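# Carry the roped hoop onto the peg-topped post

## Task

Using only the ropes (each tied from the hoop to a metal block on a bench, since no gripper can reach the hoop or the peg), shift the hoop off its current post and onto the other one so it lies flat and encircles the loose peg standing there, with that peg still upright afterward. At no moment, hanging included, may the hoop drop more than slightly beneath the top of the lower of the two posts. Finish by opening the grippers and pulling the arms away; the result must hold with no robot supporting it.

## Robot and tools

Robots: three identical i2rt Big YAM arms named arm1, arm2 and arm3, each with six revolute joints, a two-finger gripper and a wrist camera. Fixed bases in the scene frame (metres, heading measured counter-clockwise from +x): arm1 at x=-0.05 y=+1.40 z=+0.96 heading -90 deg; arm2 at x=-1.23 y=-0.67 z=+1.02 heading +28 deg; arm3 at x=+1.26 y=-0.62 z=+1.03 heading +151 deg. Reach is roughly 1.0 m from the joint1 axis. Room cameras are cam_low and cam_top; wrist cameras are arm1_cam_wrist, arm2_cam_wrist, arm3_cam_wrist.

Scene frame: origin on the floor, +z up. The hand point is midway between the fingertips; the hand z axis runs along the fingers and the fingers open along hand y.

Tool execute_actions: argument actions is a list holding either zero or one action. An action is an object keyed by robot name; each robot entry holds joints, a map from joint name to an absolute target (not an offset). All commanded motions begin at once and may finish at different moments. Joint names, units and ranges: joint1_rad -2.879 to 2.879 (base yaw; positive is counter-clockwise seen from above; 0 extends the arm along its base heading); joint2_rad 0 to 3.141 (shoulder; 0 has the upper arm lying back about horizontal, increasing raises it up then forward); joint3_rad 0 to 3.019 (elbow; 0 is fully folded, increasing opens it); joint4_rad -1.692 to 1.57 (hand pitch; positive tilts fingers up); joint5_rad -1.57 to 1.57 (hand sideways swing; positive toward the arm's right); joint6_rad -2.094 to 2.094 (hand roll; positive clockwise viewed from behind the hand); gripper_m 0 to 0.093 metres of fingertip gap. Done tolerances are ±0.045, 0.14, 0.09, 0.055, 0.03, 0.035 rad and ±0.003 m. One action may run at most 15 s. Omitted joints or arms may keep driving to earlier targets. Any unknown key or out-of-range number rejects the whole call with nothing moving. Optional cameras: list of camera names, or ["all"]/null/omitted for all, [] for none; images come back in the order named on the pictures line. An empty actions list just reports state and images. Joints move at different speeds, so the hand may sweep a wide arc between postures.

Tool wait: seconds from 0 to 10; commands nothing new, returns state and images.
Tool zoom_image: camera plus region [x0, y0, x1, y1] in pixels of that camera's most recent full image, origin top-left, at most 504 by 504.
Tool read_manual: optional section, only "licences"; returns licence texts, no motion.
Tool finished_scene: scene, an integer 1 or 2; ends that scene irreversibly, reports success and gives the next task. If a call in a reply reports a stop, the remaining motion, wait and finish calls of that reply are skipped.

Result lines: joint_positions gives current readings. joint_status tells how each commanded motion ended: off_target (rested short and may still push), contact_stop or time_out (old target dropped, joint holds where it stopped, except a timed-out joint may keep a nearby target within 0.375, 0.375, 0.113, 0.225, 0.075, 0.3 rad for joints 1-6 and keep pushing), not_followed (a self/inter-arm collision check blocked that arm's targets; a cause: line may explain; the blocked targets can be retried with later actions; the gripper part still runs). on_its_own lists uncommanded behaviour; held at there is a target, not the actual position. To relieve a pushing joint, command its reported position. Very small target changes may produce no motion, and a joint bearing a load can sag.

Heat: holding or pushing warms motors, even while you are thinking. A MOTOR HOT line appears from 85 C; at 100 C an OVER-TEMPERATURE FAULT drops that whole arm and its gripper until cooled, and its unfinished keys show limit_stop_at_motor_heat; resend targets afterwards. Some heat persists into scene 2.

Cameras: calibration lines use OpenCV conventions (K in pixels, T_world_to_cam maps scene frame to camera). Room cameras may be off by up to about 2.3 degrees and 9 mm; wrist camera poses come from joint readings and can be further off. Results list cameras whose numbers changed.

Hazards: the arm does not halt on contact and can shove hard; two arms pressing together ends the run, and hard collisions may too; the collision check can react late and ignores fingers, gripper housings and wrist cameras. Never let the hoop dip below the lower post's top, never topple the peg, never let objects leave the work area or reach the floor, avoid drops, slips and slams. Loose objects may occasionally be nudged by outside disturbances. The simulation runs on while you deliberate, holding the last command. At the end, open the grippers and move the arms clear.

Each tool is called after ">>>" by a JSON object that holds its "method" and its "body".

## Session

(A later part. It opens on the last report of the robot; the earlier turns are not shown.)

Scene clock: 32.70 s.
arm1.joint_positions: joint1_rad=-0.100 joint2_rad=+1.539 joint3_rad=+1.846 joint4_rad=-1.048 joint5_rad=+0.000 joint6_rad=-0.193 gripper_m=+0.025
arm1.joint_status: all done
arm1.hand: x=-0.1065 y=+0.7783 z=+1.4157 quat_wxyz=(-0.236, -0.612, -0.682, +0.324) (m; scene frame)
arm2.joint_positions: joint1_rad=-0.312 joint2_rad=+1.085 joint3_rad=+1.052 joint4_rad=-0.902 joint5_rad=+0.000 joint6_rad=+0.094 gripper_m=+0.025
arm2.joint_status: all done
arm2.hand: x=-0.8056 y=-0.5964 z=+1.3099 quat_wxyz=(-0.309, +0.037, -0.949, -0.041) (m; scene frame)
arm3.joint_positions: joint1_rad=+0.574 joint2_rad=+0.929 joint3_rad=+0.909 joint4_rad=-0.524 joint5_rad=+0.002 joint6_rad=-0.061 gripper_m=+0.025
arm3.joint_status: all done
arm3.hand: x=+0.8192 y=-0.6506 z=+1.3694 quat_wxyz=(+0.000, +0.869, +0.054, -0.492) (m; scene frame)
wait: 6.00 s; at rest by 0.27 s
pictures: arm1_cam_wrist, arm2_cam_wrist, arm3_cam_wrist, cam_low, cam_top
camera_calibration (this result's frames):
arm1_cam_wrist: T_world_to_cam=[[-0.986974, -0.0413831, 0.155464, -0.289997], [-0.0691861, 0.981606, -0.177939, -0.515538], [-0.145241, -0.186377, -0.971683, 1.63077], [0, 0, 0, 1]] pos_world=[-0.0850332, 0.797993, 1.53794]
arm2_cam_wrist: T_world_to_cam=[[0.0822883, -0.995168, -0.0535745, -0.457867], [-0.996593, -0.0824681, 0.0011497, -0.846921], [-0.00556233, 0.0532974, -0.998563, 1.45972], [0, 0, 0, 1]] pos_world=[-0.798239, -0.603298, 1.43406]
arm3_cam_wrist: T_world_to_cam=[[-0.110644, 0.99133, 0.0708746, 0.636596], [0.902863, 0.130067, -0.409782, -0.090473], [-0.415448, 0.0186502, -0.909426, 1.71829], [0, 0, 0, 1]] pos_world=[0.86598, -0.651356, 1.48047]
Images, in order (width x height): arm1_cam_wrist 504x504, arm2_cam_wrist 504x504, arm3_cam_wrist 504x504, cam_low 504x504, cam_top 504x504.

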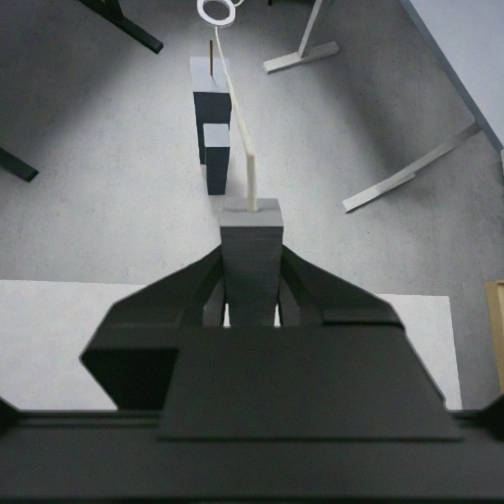

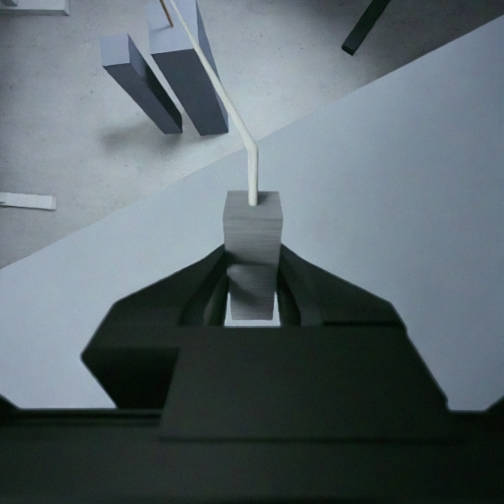

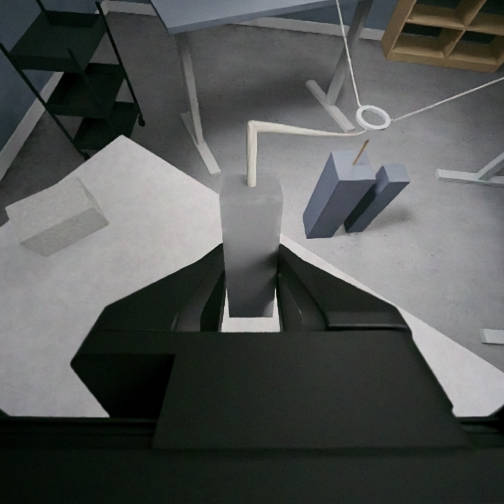

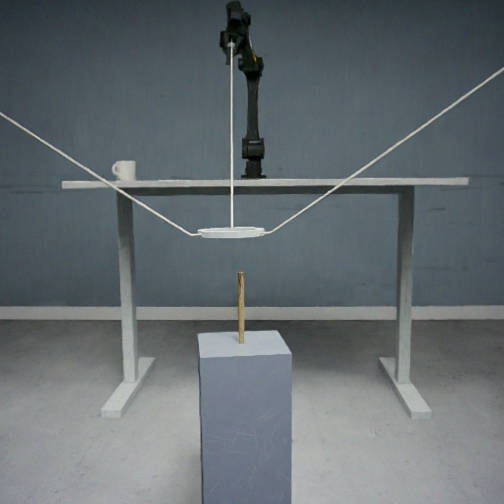

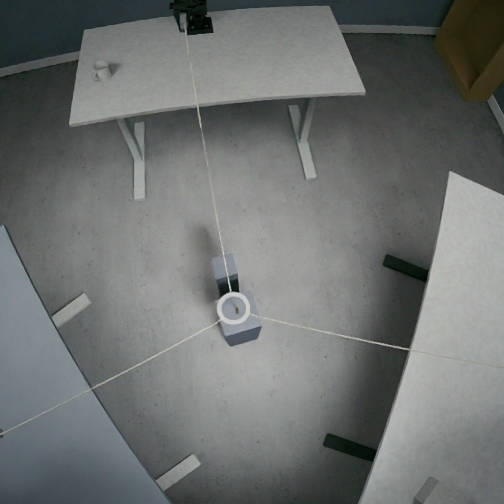

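>>> {"method": "execute_actions", "body": {"actions": [{"arm1":{"joints":{"joint2_rad":1.548}},"arm2":{"joints":{"joint2_rad":1.183}},"arm3":{"joints":{"joint2_rad":0.978}}}], "cameras": []}}

>>> {"method": "wait", "body": {"seconds": 5}}

>>> {"method": "zoom_image", "body": {"camera": "cam_top", "region": [190, 260, 290, 360]}}

Scene clock: 34.47 s.
arm1.joint_positions: joint1_rad=-0.100 joint2_rad=+1.565 joint3_rad=+1.846 joint4_rad=-1.048 joint5_rad=+0.000 joint6_rad=-0.193 gripper_m=+0.025
arm1.joint_status: all done
arm1.hand: x=-0.1074 y=+0.7699 z=+1.3998 quat_wxyz=(-0.229, -0.616, -0.685, +0.314) (m; scene frame)
arm2.joint_positions: joint1_rad=-0.312 joint2_rad=+1.204 joint3_rad=+1.047 joint4_rad=-0.902 joint5_rad=+0.000 joint6_rad=+0.094 gripper_m=+0.025
arm2.joint_status: all done
arm2.hand: x=-0.7914 y=-0.5940 z=+1.2575 quat_wxyz=(-0.251, +0.037, -0.967, -0.033) (m; scene frame)
arm3.joint_positions: joint1_rad=+0.574 joint2_rad=+0.986 joint3_rad=+0.909 joint4_rad=-0.522 joint5_rad=+0.002 joint6_rad=-0.061 gripper_m=+0.025
arm3.joint_status: all done
arm3.hand: x=+0.8078 y=-0.6513 z=+1.3456 quat_wxyz=(-0.001, +0.882, +0.055, -0.468) (m; scene frame)
pictures: none
No camera images: the call's "cameras" was empty. Leave "cameras" out to get every camera's image.

Scene clock: 39.47 s.
arm1.joint_positions: joint1_rad=-0.100 joint2_rad=+1.565 joint3_rad=+1.846 joint4_rad=-1.048 joint5_rad=+0.000 joint6_rad=-0.193 gripper_m=+0.025
arm1.joint_status: all done
arm1.hand: x=-0.1074 y=+0.7699 z=+1.3998 quat_wxyz=(-0.229, -0.616, -0.685, +0.314) (m; scene frame)
arm2.joint_positions: joint1_rad=-0.312 joint2_rad=+1.204 joint3_rad=+1.047 joint4_rad=-0.902 joint5_rad=+0.000 joint6_rad=+0.094 gripper_m=+0.025
arm2.joint_status: all done
arm2.hand: x=-0.7914 y=-0.5940 z=+1.2575 quat_wxyz=(-0.251, +0.037, -0.967, -0.033) (m; scene frame)
arm3.joint_positions: joint1_rad=+0.574 joint2_rad=+0.986 joint3_rad=+0.909 joint4_rad=-0.522 joint5_rad=+0.002 joint6_rad=-0.061 gripper_m=+0.025
arm3.joint_status: all done
arm3.hand: x=+0.8078 y=-0.6513 z=+1.3456 quat_wxyz=(-0.001, +0.882, +0.055, -0.468) (m; scene frame)
wait: 5.00 s; at rest by 0.27 s
pictures: arm1_cam_wrist, arm2_cam_wrist, arm3_cam_wrist, cam_low, cam_top
camera_calibration (this result's frames):
arm1_cam_wrist: T_world_to_cam=[[-0.987355, -0.045112, 0.151968, -0.281066], [-0.0684916, 0.985956, -0.152316, -0.549413], [-0.142962, -0.160799, -0.976579, 1.60095], [0, 0, 0, 1]] pos_world=[-0.0862666, 0.786448, 1.52248]
arm2_cam_wrist: T_world_to_cam=[[0.0763572, -0.996184, -0.042278, -0.47894], [-0.988973, -0.0810646, 0.123942, -0.980016], [-0.126896, 0.0323479, -0.991388, 1.28983], [0, 0, 0, 1]] pos_world=[-0.768964, -0.59828, 1.37994]
arm3_cam_wrist: T_world_to_cam=[[-0.1144, 0.991091, 0.0682065, 0.644189], [0.924093, 0.131365, -0.35888, -0.174624], [-0.364642, 0.0219733, -0.930888, 1.68185], [0, 0, 0, 1]] pos_world=[0.848337, -0.652466, 1.45901]
Images, in order (width x height): arm1_cam_wrist 504x504, arm2_cam_wrist 504x504, arm3_cam_wrist 504x504, cam_low 504x504, cam_top 504x504.

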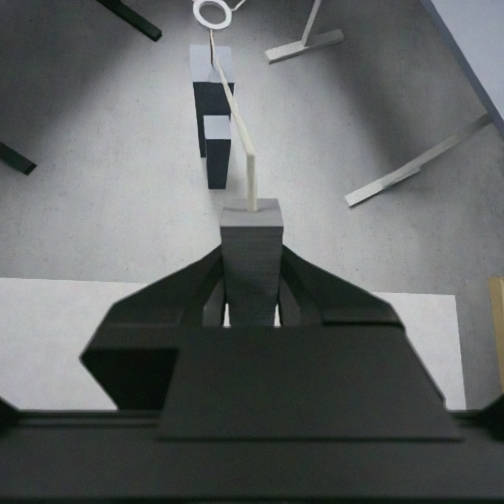

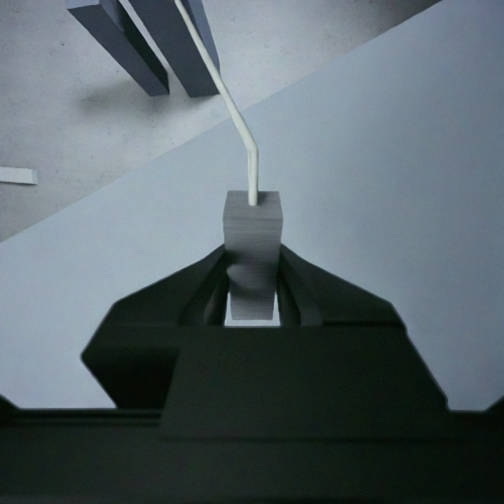

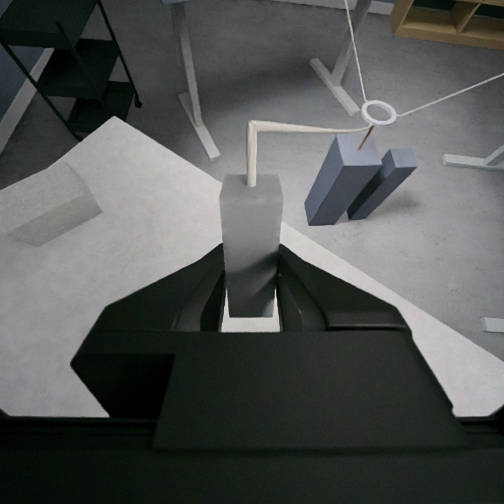

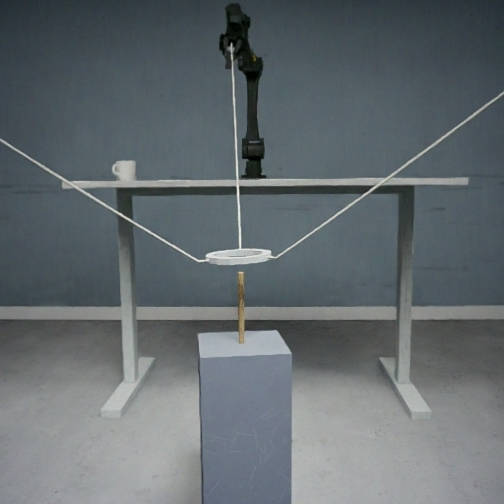

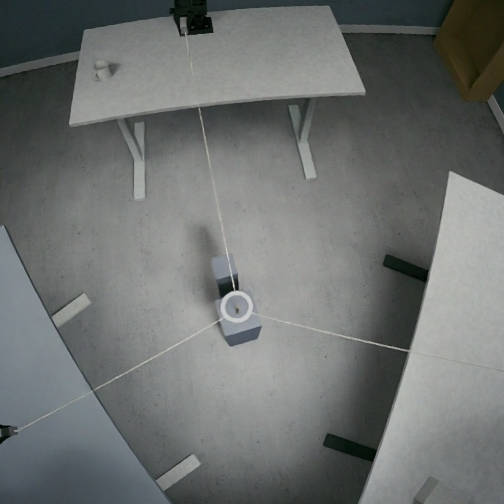

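Region (190, 260, 290, 360) of cam_top's 504x504 image, scaled by 5.040, with more detail than that image has.

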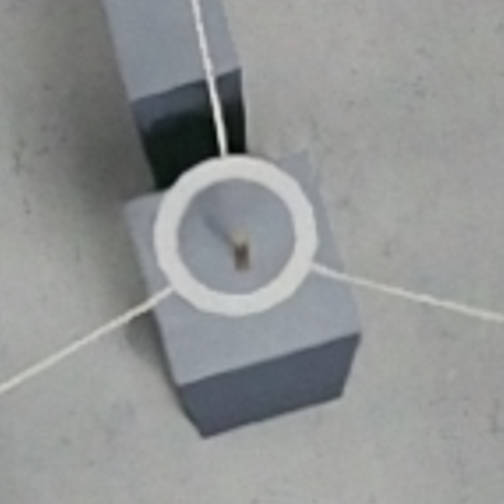

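>>> {"method": "execute_actions", "body": {"actions": [{"arm1":{"joints":{"joint2_rad":1.618}},"arm2":{"joints":{"joint2_rad":1.313}},"arm3":{"joints":{"joint2_rad":1.085}}}], "cameras": []}}

>>> {"method": "wait", "body": {"seconds": 4}}

>>> {"method": "zoom_image", "body": {"camera": "cam_top", "region": [190, 260, 290, 360]}}

Scene clock: 41.30 s.
arm1.joint_positions: joint1_rad=-0.100 joint2_rad=+1.652 joint3_rad=+1.846 joint4_rad=-1.048 joint5_rad=+0.000 joint6_rad=-0.193 gripper_m=+0.025
arm1.joint_status: all done
arm1.hand: x=-0.1103 y=+0.7454 z=+1.3455 quat_wxyz=(-0.204, -0.627, -0.697, +0.282) (m; scene frame)
arm2.joint_positions: joint1_rad=-0.312 joint2_rad=+1.334 joint3_rad=+1.047 joint4_rad=-0.900 joint5_rad=+0.000 joint6_rad=+0.094 gripper_m=+0.025
arm2.joint_status: all done
arm2.hand: x=-0.7814 y=-0.5923 z=+1.2017 quat_wxyz=(-0.189, +0.038, -0.981, -0.025) (m; scene frame)
arm3.joint_positions: joint1_rad=+0.574 joint2_rad=+1.102 joint3_rad=+0.909 joint4_rad=-0.519 joint5_rad=+0.002 joint6_rad=-0.061 gripper_m=+0.025
arm3.joint_status: all done
arm3.hand: x=+0.7886 y=-0.6525 z=+1.2948 quat_wxyz=(-0.001, +0.907, +0.057, -0.417) (m; scene frame)
pictures: none
No camera images: the call's "cameras" was empty. Leave "cameras" out to get every camera's image.

Scene clock: 45.30 s.
arm1.joint_positions: joint1_rad=-0.100 joint2_rad=+1.652 joint3_rad=+1.846 joint4_rad=-1.048 joint5_rad=+0.000 joint6_rad=-0.193 gripper_m=+0.025
arm1.joint_status: all done
arm1.hand: x=-0.1103 y=+0.7454 z=+1.3455 quat_wxyz=(-0.204, -0.627, -0.697, +0.282) (m; scene frame)
arm2.joint_positions: joint1_rad=-0.312 joint2_rad=+1.334 joint3_rad=+1.047 joint4_rad=-0.900 joint5_rad=+0.000 joint6_rad=+0.094 gripper_m=+0.025
arm2.joint_status: all done
arm2.hand: x=-0.7814 y=-0.5923 z=+1.2017 quat_wxyz=(-0.189, +0.038, -0.981, -0.025) (m; scene frame)
arm3.joint_positions: joint1_rad=+0.574 joint2_rad=+1.102 joint3_rad=+0.909 joint4_rad=-0.519 joint5_rad=+0.002 joint6_rad=-0.061 gripper_m=+0.025
arm3.joint_status: all done
arm3.hand: x=+0.7886 y=-0.6525 z=+1.2948 quat_wxyz=(-0.001, +0.907, +0.057, -0.417) (m; scene frame)
wait: 4.00 s; at rest by 0.27 s
pictures: arm1_cam_wrist, arm2_cam_wrist, arm3_cam_wrist, cam_low, cam_top
camera_calibration (this result's frames):
arm1_cam_wrist: T_world_to_cam=[[-0.988561, -0.0567584, 0.139737, -0.251744], [-0.0666274, 0.995527, -0.0669879, -0.65547], [-0.13531, -0.075532, -0.98792, 1.49612], [0, 0, 0, 1]] pos_world=[-0.0900967, 0.751254, 1.46931]
arm2_cam_wrist: T_world_to_cam=[[0.0717047, -0.996978, -0.0298728, -0.499393], [-0.965379, -0.0769006, 0.24926, -1.09277], [-0.250804, 0.0109655, -0.967976, 1.09817], [0, 0, 0, 1]] pos_world=[-0.743706, -0.593961, 1.32047]
arm3_cam_wrist: T_world_to_cam=[[-0.121605, 0.990633, 0.0621143, 0.659883], [0.958651, 0.13344, -0.251362, -0.340089], [-0.257296, 0.0289789, -0.965898, 1.59291], [0, 0, 0, 1]] pos_world=[0.816122, -0.654482, 1.41212]
Images, in order (width x height): arm1_cam_wrist 504x504, arm2_cam_wrist 504x504, arm3_cam_wrist 504x504, cam_low 504x504, cam_top 504x504.

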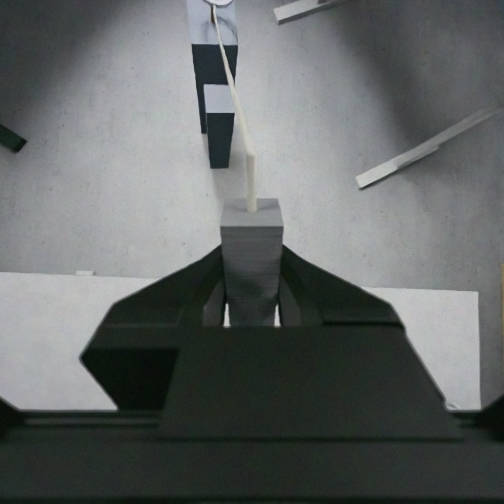

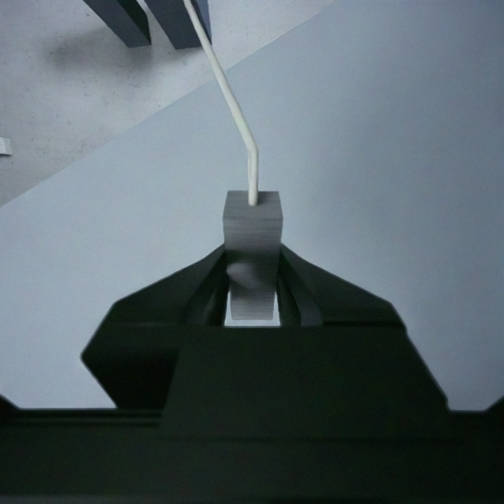

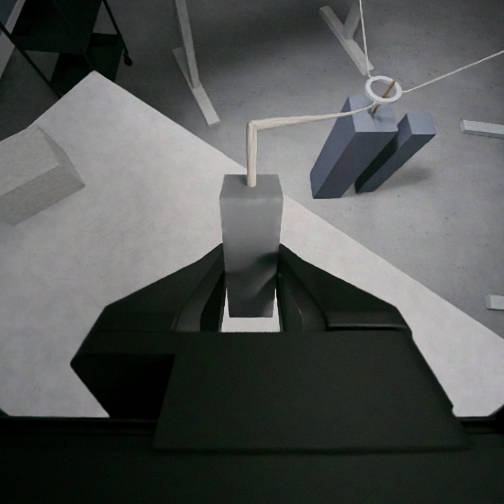

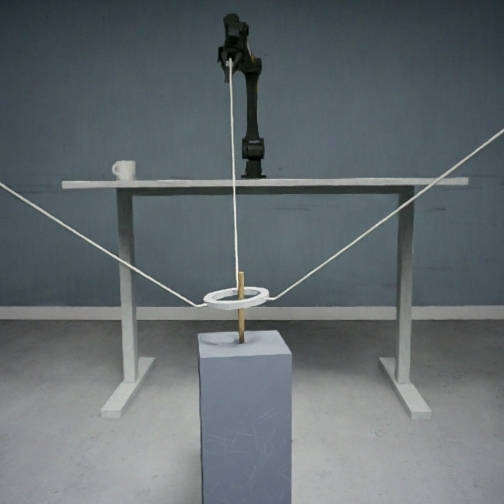

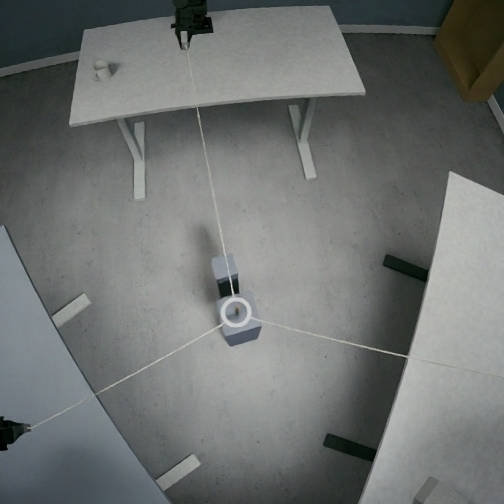

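Region (190, 260, 290, 360) of cam_top's 504x504 image, scaled by 5.040, with more detail than that image has.

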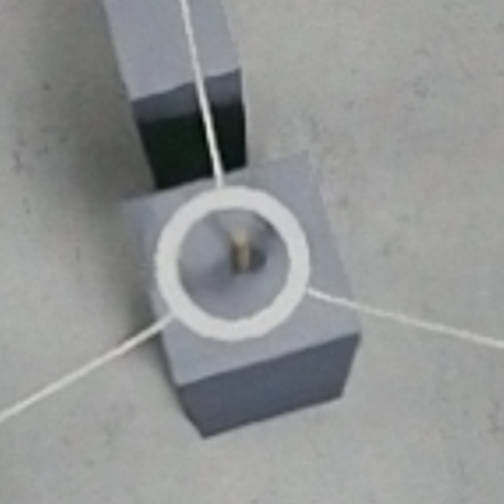

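>>> {"method": "execute_actions", "body": {"actions": [{"arm1":{"joints":{"joint2_rad":1.69}},"arm2":{"joints":{"joint2_rad":1.503,"joint3_rad":1.18}},"arm3":{"joints":{"joint2_rad":1.205}}}], "cameras": ["cam_low","cam_top"]}}

Scene clock: 46.93 s.
arm1.joint_positions: joint1_rad=-0.100 joint2_rad=+1.720 joint3_rad=+1.846 joint4_rad=-1.048 joint5_rad=+0.000 joint6_rad=-0.193 gripper_m=+0.025
arm1.joint_status: all done
arm1.hand: x=-0.1122 y=+0.7298 z=+1.3022 quat_wxyz=(-0.185, -0.634, -0.705, +0.256) (m; scene frame)
arm2.joint_positions: joint1_rad=-0.312 joint2_rad=+1.522 joint3_rad=+1.136 joint4_rad=-0.892 joint5_rad=+0.000 joint6_rad=+0.094 gripper_m=+0.025
arm2.joint_status: all done
arm2.hand: x=-0.7433 y=-0.5857 z=+1.1563 quat_wxyz=(-0.145, +0.038, -0.989, -0.019) (m; scene frame)
arm3.joint_positions: joint1_rad=+0.574 joint2_rad=+1.221 joint3_rad=+0.909 joint4_rad=-0.517 joint5_rad=+0.002 joint6_rad=-0.061 gripper_m=+0.025
arm3.joint_status: all done
arm3.hand: x=+0.7753 y=-0.6532 z=+1.2410 quat_wxyz=(-0.001, +0.930, +0.058, -0.364) (m; scene frame)
pictures: cam_low, cam_top
Images, in order (width x height): cam_low 504x504, cam_top 504x504.

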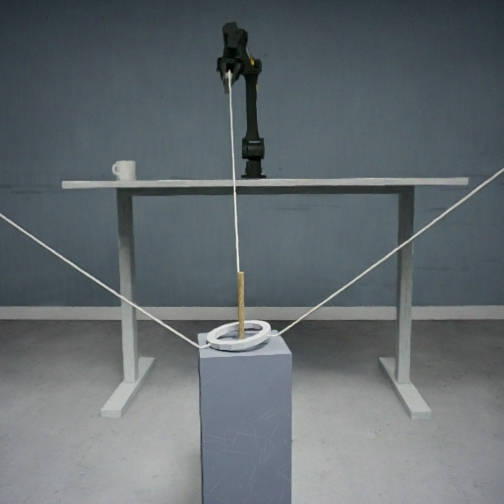

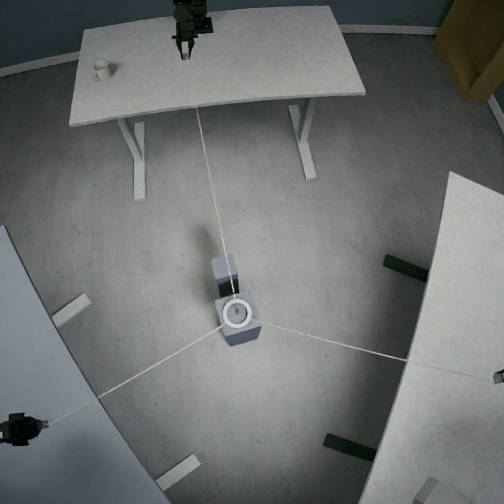

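>>> {"method": "execute_actions", "body": {"actions": [{"arm1":{"joints":{"joint1_rad":-0.2,"joint2_rad":1.955,"joint3_rad":1.535,"joint4_rad":-1.1}},"arm2":{"joints":{"joint2_rad":2.05,"joint3_rad":1.58,"joint4_rad":-1.01}},"arm3":{"joints":{"joint1_rad":0.35,"joint2_rad":2.03,"joint3_rad":1.47,"joint4_rad":-0.95}}}]}}

Scene clock: 49.20 s.
arm1.joint_positions: joint1_rad=-0.209 joint2_rad=+1.968 joint3_rad=+1.522 joint4_rad=-1.093 joint5_rad=-0.001 joint6_rad=-0.192 gripper_m=+0.025
arm1.joint_status: all done
arm1.hand: x=-0.1701 y=+0.8301 z=+0.9991 quat_wxyz=(-0.003, -0.710, -0.704, +0.014) (m; scene frame)
arm2.joint_positions: joint1_rad=-0.312 joint2_rad=+2.070 joint3_rad=+1.534 joint4_rad=-1.002 joint5_rad=+0.000 joint6_rad=+0.094 gripper_m=+0.025
arm2.joint_status: all done
arm2.hand: x=-0.6417 y=-0.5683 z=+1.0131 quat_wxyz=(-0.016, +0.038, -0.999, -0.002) (m; scene frame)
arm3.joint_positions: joint1_rad=+0.343 joint2_rad=+2.050 joint3_rad=+1.412 joint4_rad=-0.938 joint5_rad=+0.000 joint6_rad=-0.061 gripper_m=+0.025
arm3.joint_status: all done
arm3.hand: x=+0.7053 y=-0.5288 z=+0.9918 quat_wxyz=(+0.000, +0.999, -0.053, +0.002) (m; scene frame)
pictures: arm1_cam_wrist, arm2_cam_wrist, arm3_cam_wrist, cam_low, cam_top
camera_calibration (this result's frames):
arm1_cam_wrist: T_world_to_cam=[[-0.999828, 0.00499506, 0.0178614, -0.189137], [0.0142949, 0.821141, 0.570547, -1.24543], [-0.0118168, 0.570704, -0.821071, 0.470126], [0, 0, 0, 1]] pos_world=[-0.165746, 0.755315, 1.09996]
arm2_cam_wrist: T_world_to_cam=[[0.0669103, -0.997741, 0.00601775, -0.531], [-0.823042, -0.0517832, 0.565615, -1.12395], [-0.564026, -0.0427983, -0.824647, 0.573549], [0, 0, 0, 1]] pos_world=[-0.566032, -0.563455, 1.11189]
arm3_cam_wrist: T_world_to_cam=[[0.0826145, 0.996571, -0.00469269, 0.471468], [0.818499, -0.0651647, 0.570801, -1.17444], [0.568537, -0.0509974, -0.821075, 0.506812], [0, 0, 0, 1]] pos_world=[0.634186, -0.520537, 1.08871]
Images, in order (width x height): arm1_cam_wrist 504x504, arm2_cam_wrist 504x504, arm3_cam_wrist 504x504, cam_low 504x504, cam_top 504x504.

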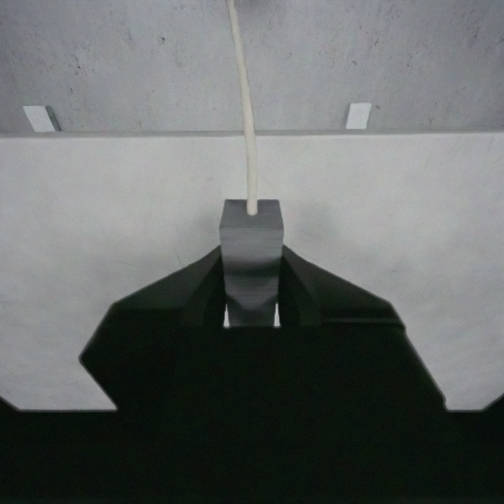

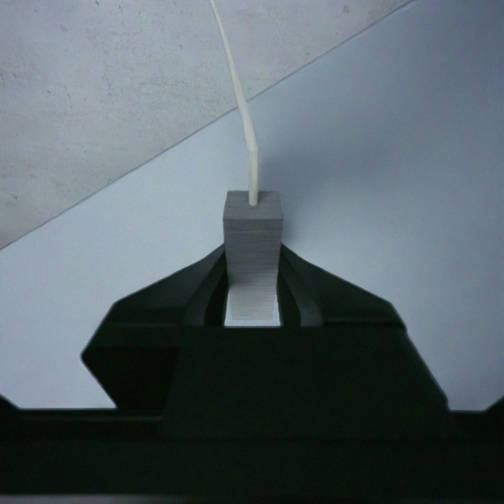

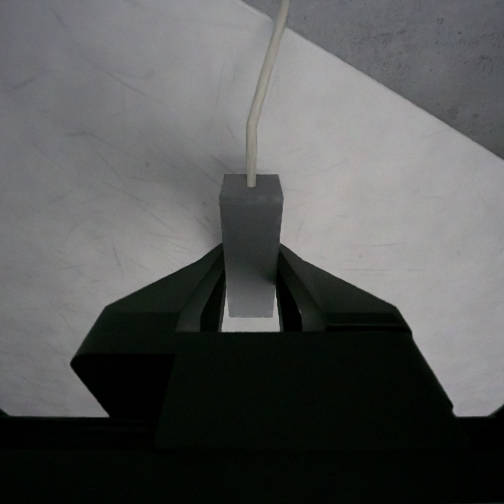

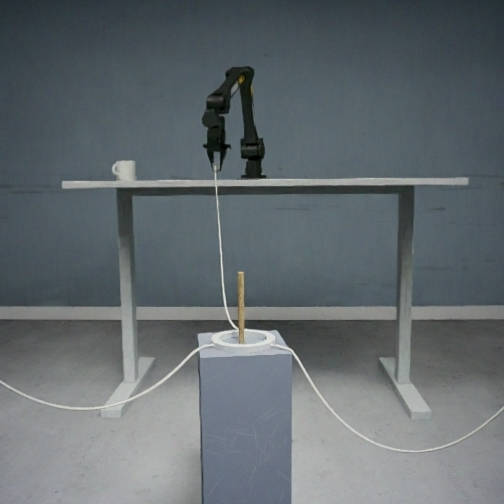

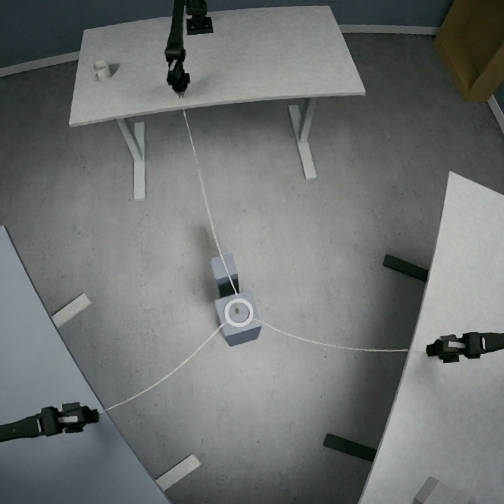

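>>> {"method": "execute_actions", "body": {"actions": [{"arm1":{"joints":{"joint2_rad":2.015}},"arm2":{"joints":{"joint2_rad":2.112}},"arm3":{"joints":{"joint2_rad":2.088}}}], "cameras": []}}

Scene clock: 51.30 s.
arm1.joint_positions: joint1_rad=-0.209 joint2_rad=+2.029 joint3_rad=+1.522 joint4_rad=-1.093 joint5_rad=-0.001 joint6_rad=-0.192 gripper_m=+0.025
arm1.joint_status: all done
arm1.hand: x=-0.1692 y=+0.8367 z=+0.9653 quat_wxyz=(+0.014, -0.710, -0.704, -0.011) (m; scene frame)
arm2.joint_positions: joint1_rad=-0.312 joint2_rad=+2.108 joint3_rad=+1.535 joint4_rad=-1.002 joint5_rad=+0.000 joint6_rad=+0.094 gripper_m=+0.025
arm2.joint_status: all done
arm2.hand: x=-0.6467 y=-0.5692 z=+0.9919 quat_wxyz=(+0.002, +0.038, -0.999, +0.000) (m; scene frame)
arm3.joint_positions: joint1_rad=+0.343 joint2_rad=+2.069 joint3_rad=+1.412 joint4_rad=-0.938 joint5_rad=+0.000 joint6_rad=-0.061 gripper_m=+0.025
arm3.joint_status: all done
arm3.hand: x=+0.7086 y=-0.5294 z=+0.9813 quat_wxyz=(+0.001, +0.999, -0.053, +0.011) (m; scene frame)
pictures: none
No camera images: the call's "cameras" was empty. Leave "cameras" out to get every camera's image.

>>> {"method": "execute_actions", "body": {"actions": [{"arm1":{"joints":{"gripper_m":0.07}},"arm2":{"joints":{"joint2_rad":2.135}},"arm3":{"joints":{"joint2_rad":2.112}}}], "cameras": []}}

>>> {"method": "execute_actions", "body": {"actions": [{"arm1":{"joints":{"joint2_rad":1.78}},"arm2":{"joints":{"gripper_m":0.07}},"arm3":{"joints":{"gripper_m":0.07}}}], "cameras": []}}

>>> {"method": "execute_actions", "body": {"actions": [{"arm2":{"joints":{"joint2_rad":1.87}},"arm3":{"joints":{"joint2_rad":1.85}}}]}}

Scene clock: 52.53 s.
arm1.joint_positions: joint1_rad=-0.209 joint2_rad=+2.029 joint3_rad=+1.522 joint4_rad=-1.094 joint5_rad=+0.000 joint6_rad=-0.192 gripper_m=+0.070
arm1.joint_status: all done
arm1.hand: x=-0.1691 y=+0.8368 z=+0.9653 quat_wxyz=(+0.014, -0.710, -0.704, -0.011) (m; scene frame)
arm2.joint_positions: joint1_rad=-0.312 joint2_rad=+2.122 joint3_rad=+1.536 joint4_rad=-1.003 joint5_rad=+0.000 joint6_rad=+0.094 gripper_m=+0.025
arm2.joint_status: all done
arm2.hand: x=-0.6491 y=-0.5696 z=+0.9839 quat_wxyz=(+0.009, +0.038, -0.999, +0.001) (m; scene frame)
arm3.joint_positions: joint1_rad=+0.343 joint2_rad=+2.095 joint3_rad=+1.412 joint4_rad=-0.938 joint5_rad=+0.000 joint6_rad=-0.061 gripper_m=+0.025
arm3.joint_status: all done
arm3.hand: x=+0.7132 y=-0.5301 z=+0.9678 quat_wxyz=(+0.002, +0.998, -0.053, +0.024) (m; scene frame)
pictures: none
No camera images: the call's "cameras" was empty. Leave "cameras" out to get every camera's image.

Scene clock: 53.83 s.
arm1.joint_positions: joint1_rad=-0.209 joint2_rad=+1.781 joint3_rad=+1.514 joint4_rad=-1.094 joint5_rad=+0.000 joint6_rad=-0.192 gripper_m=+0.070
arm1.joint_status: all done
arm1.hand: x=-0.1697 y=+0.8257 z=+1.1019 quat_wxyz=(-0.052, -0.706, -0.701, +0.089) (m; scene frame)
arm2.joint_positions: joint1_rad=-0.312 joint2_rad=+2.122 joint3_rad=+1.536 joint4_rad=-1.003 joint5_rad=+0.000 joint6_rad=+0.094 gripper_m=+0.070
arm2.joint_status: all done
arm2.hand: x=-0.6491 y=-0.5696 z=+0.9839 quat_wxyz=(+0.009, +0.038, -0.999, +0.001) (m; scene frame)
arm3.joint_positions: joint1_rad=+0.343 joint2_rad=+2.095 joint3_rad=+1.415 joint4_rad=-0.938 joint5_rad=+0.000 joint6_rad=-0.061 gripper_m=+0.070
arm3.joint_status: all done
arm3.hand: x=+0.7117 y=-0.5299 z=+0.9687 quat_wxyz=(+0.002, +0.998, -0.053, +0.022) (m; scene frame)
pictures: none
No camera images: the call's "cameras" was empty. Leave "cameras" out to get every camera's image.

Scene clock: 55.20 s.
arm1.joint_positions: joint1_rad=-0.209 joint2_rad=+1.781 joint3_rad=+1.514 joint4_rad=-1.094 joint5_rad=+0.000 joint6_rad=-0.192 gripper_m=+0.070
arm1.joint_status: not commanded
arm1.hand: x=-0.1697 y=+0.8257 z=+1.1019 quat_wxyz=(-0.052, -0.706, -0.701, +0.089) (m; scene frame)
arm2.joint_positions: joint1_rad=-0.312 joint2_rad=+1.860 joint3_rad=+1.565 joint4_rad=-1.003 joint5_rad=+0.000 joint6_rad=+0.094 gripper_m=+0.070
arm2.joint_status: all done
arm2.hand: x=-0.6146 y=-0.5635 z=+1.1499 quat_wxyz=(-0.135, +0.038, -0.990, -0.018) (m; scene frame)
arm3.joint_positions: joint1_rad=+0.343 joint2_rad=+1.825 joint3_rad=+1.440 joint4_rad=-0.939 joint5_rad=+0.000 joint6_rad=-0.061 gripper_m=+0.070
arm3.joint_status: all done
arm3.hand: x=+0.6712 y=-0.5233 z=+1.1282 quat_wxyz=(-0.015, +0.991, -0.052, -0.123) (m; scene frame)
pictures: arm1_cam_wrist, arm2_cam_wrist, arm3_cam_wrist, cam_low, cam_top
camera_calibration (this result's frames):
arm1_cam_wrist: T_world_to_cam=[[-0.998556, 0.00875482, 0.052997, -0.232084], [0.0301392, 0.908003, 0.417877, -1.20128], [-0.0444631, 0.418871, -0.906956, 0.771516], [0, 0, 0, 1]] pos_world=[-0.16124, 0.76963, 1.21402]
arm2_cam_wrist: T_world_to_cam=[[0.0686071, -0.997466, -0.0188572, -0.499067], [-0.932478, -0.0708336, 0.354215, -1.01366], [-0.354653, -0.00671777, -0.934974, 0.977719], [0, 0, 0, 1]] pos_world=[-0.564225, -0.563035, 1.26378]
arm3_cam_wrist: T_world_to_cam=[[0.0837961, 0.99635, 0.0163056, 0.444782], [0.933588, -0.0842179, 0.34831, -1.06026], [0.348412, -0.0139644, -0.937237, 0.936602], [0, 0, 0, 1]] pos_world=[0.626254, -0.519372, 1.23987]
Images, in order (width x height): arm1_cam_wrist 504x504, arm2_cam_wrist 504x504, arm3_cam_wrist 504x504, cam_low 504x504, cam_top 504x504.

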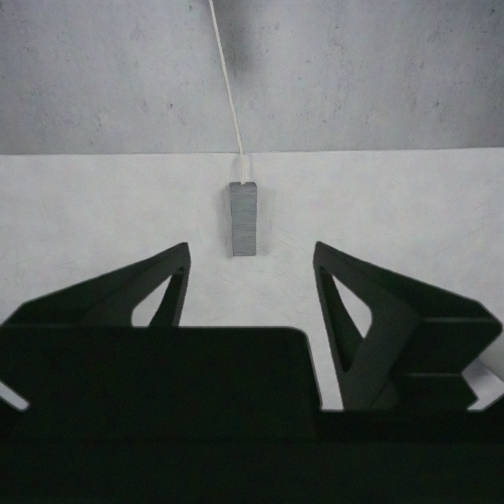

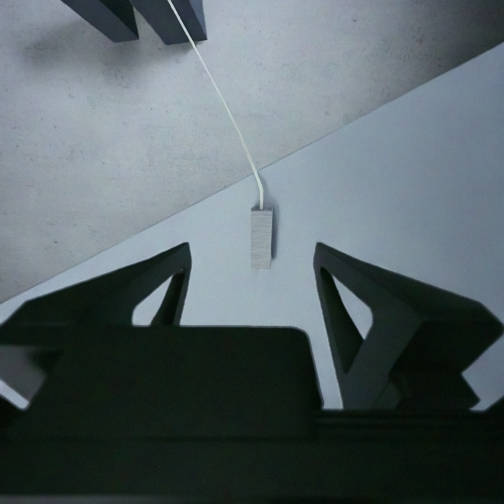

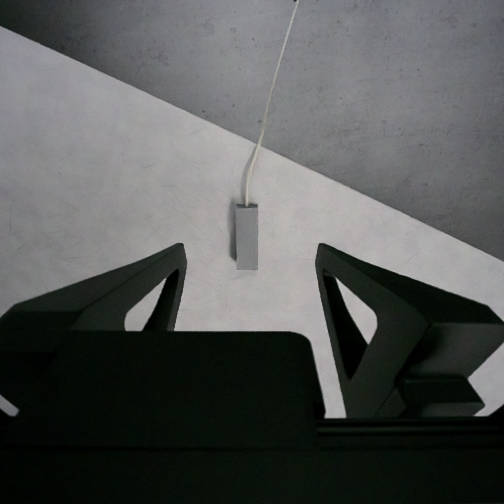

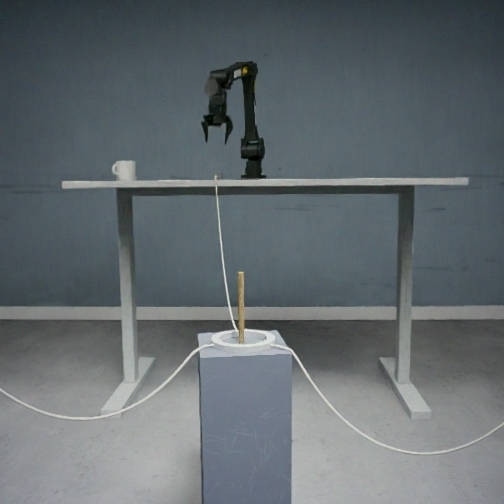

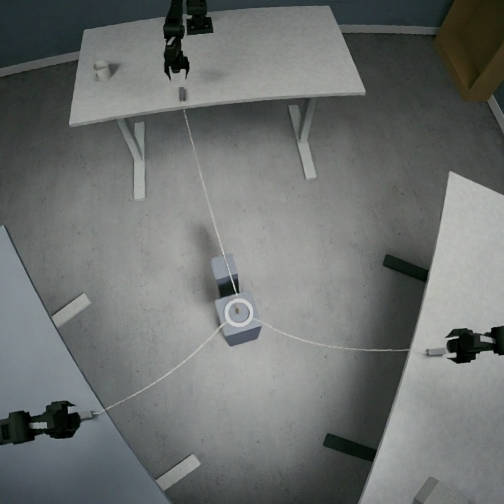

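>>> {"method": "finished_scene", "body": {"scene": 2}}

The scene is finished: the task was done.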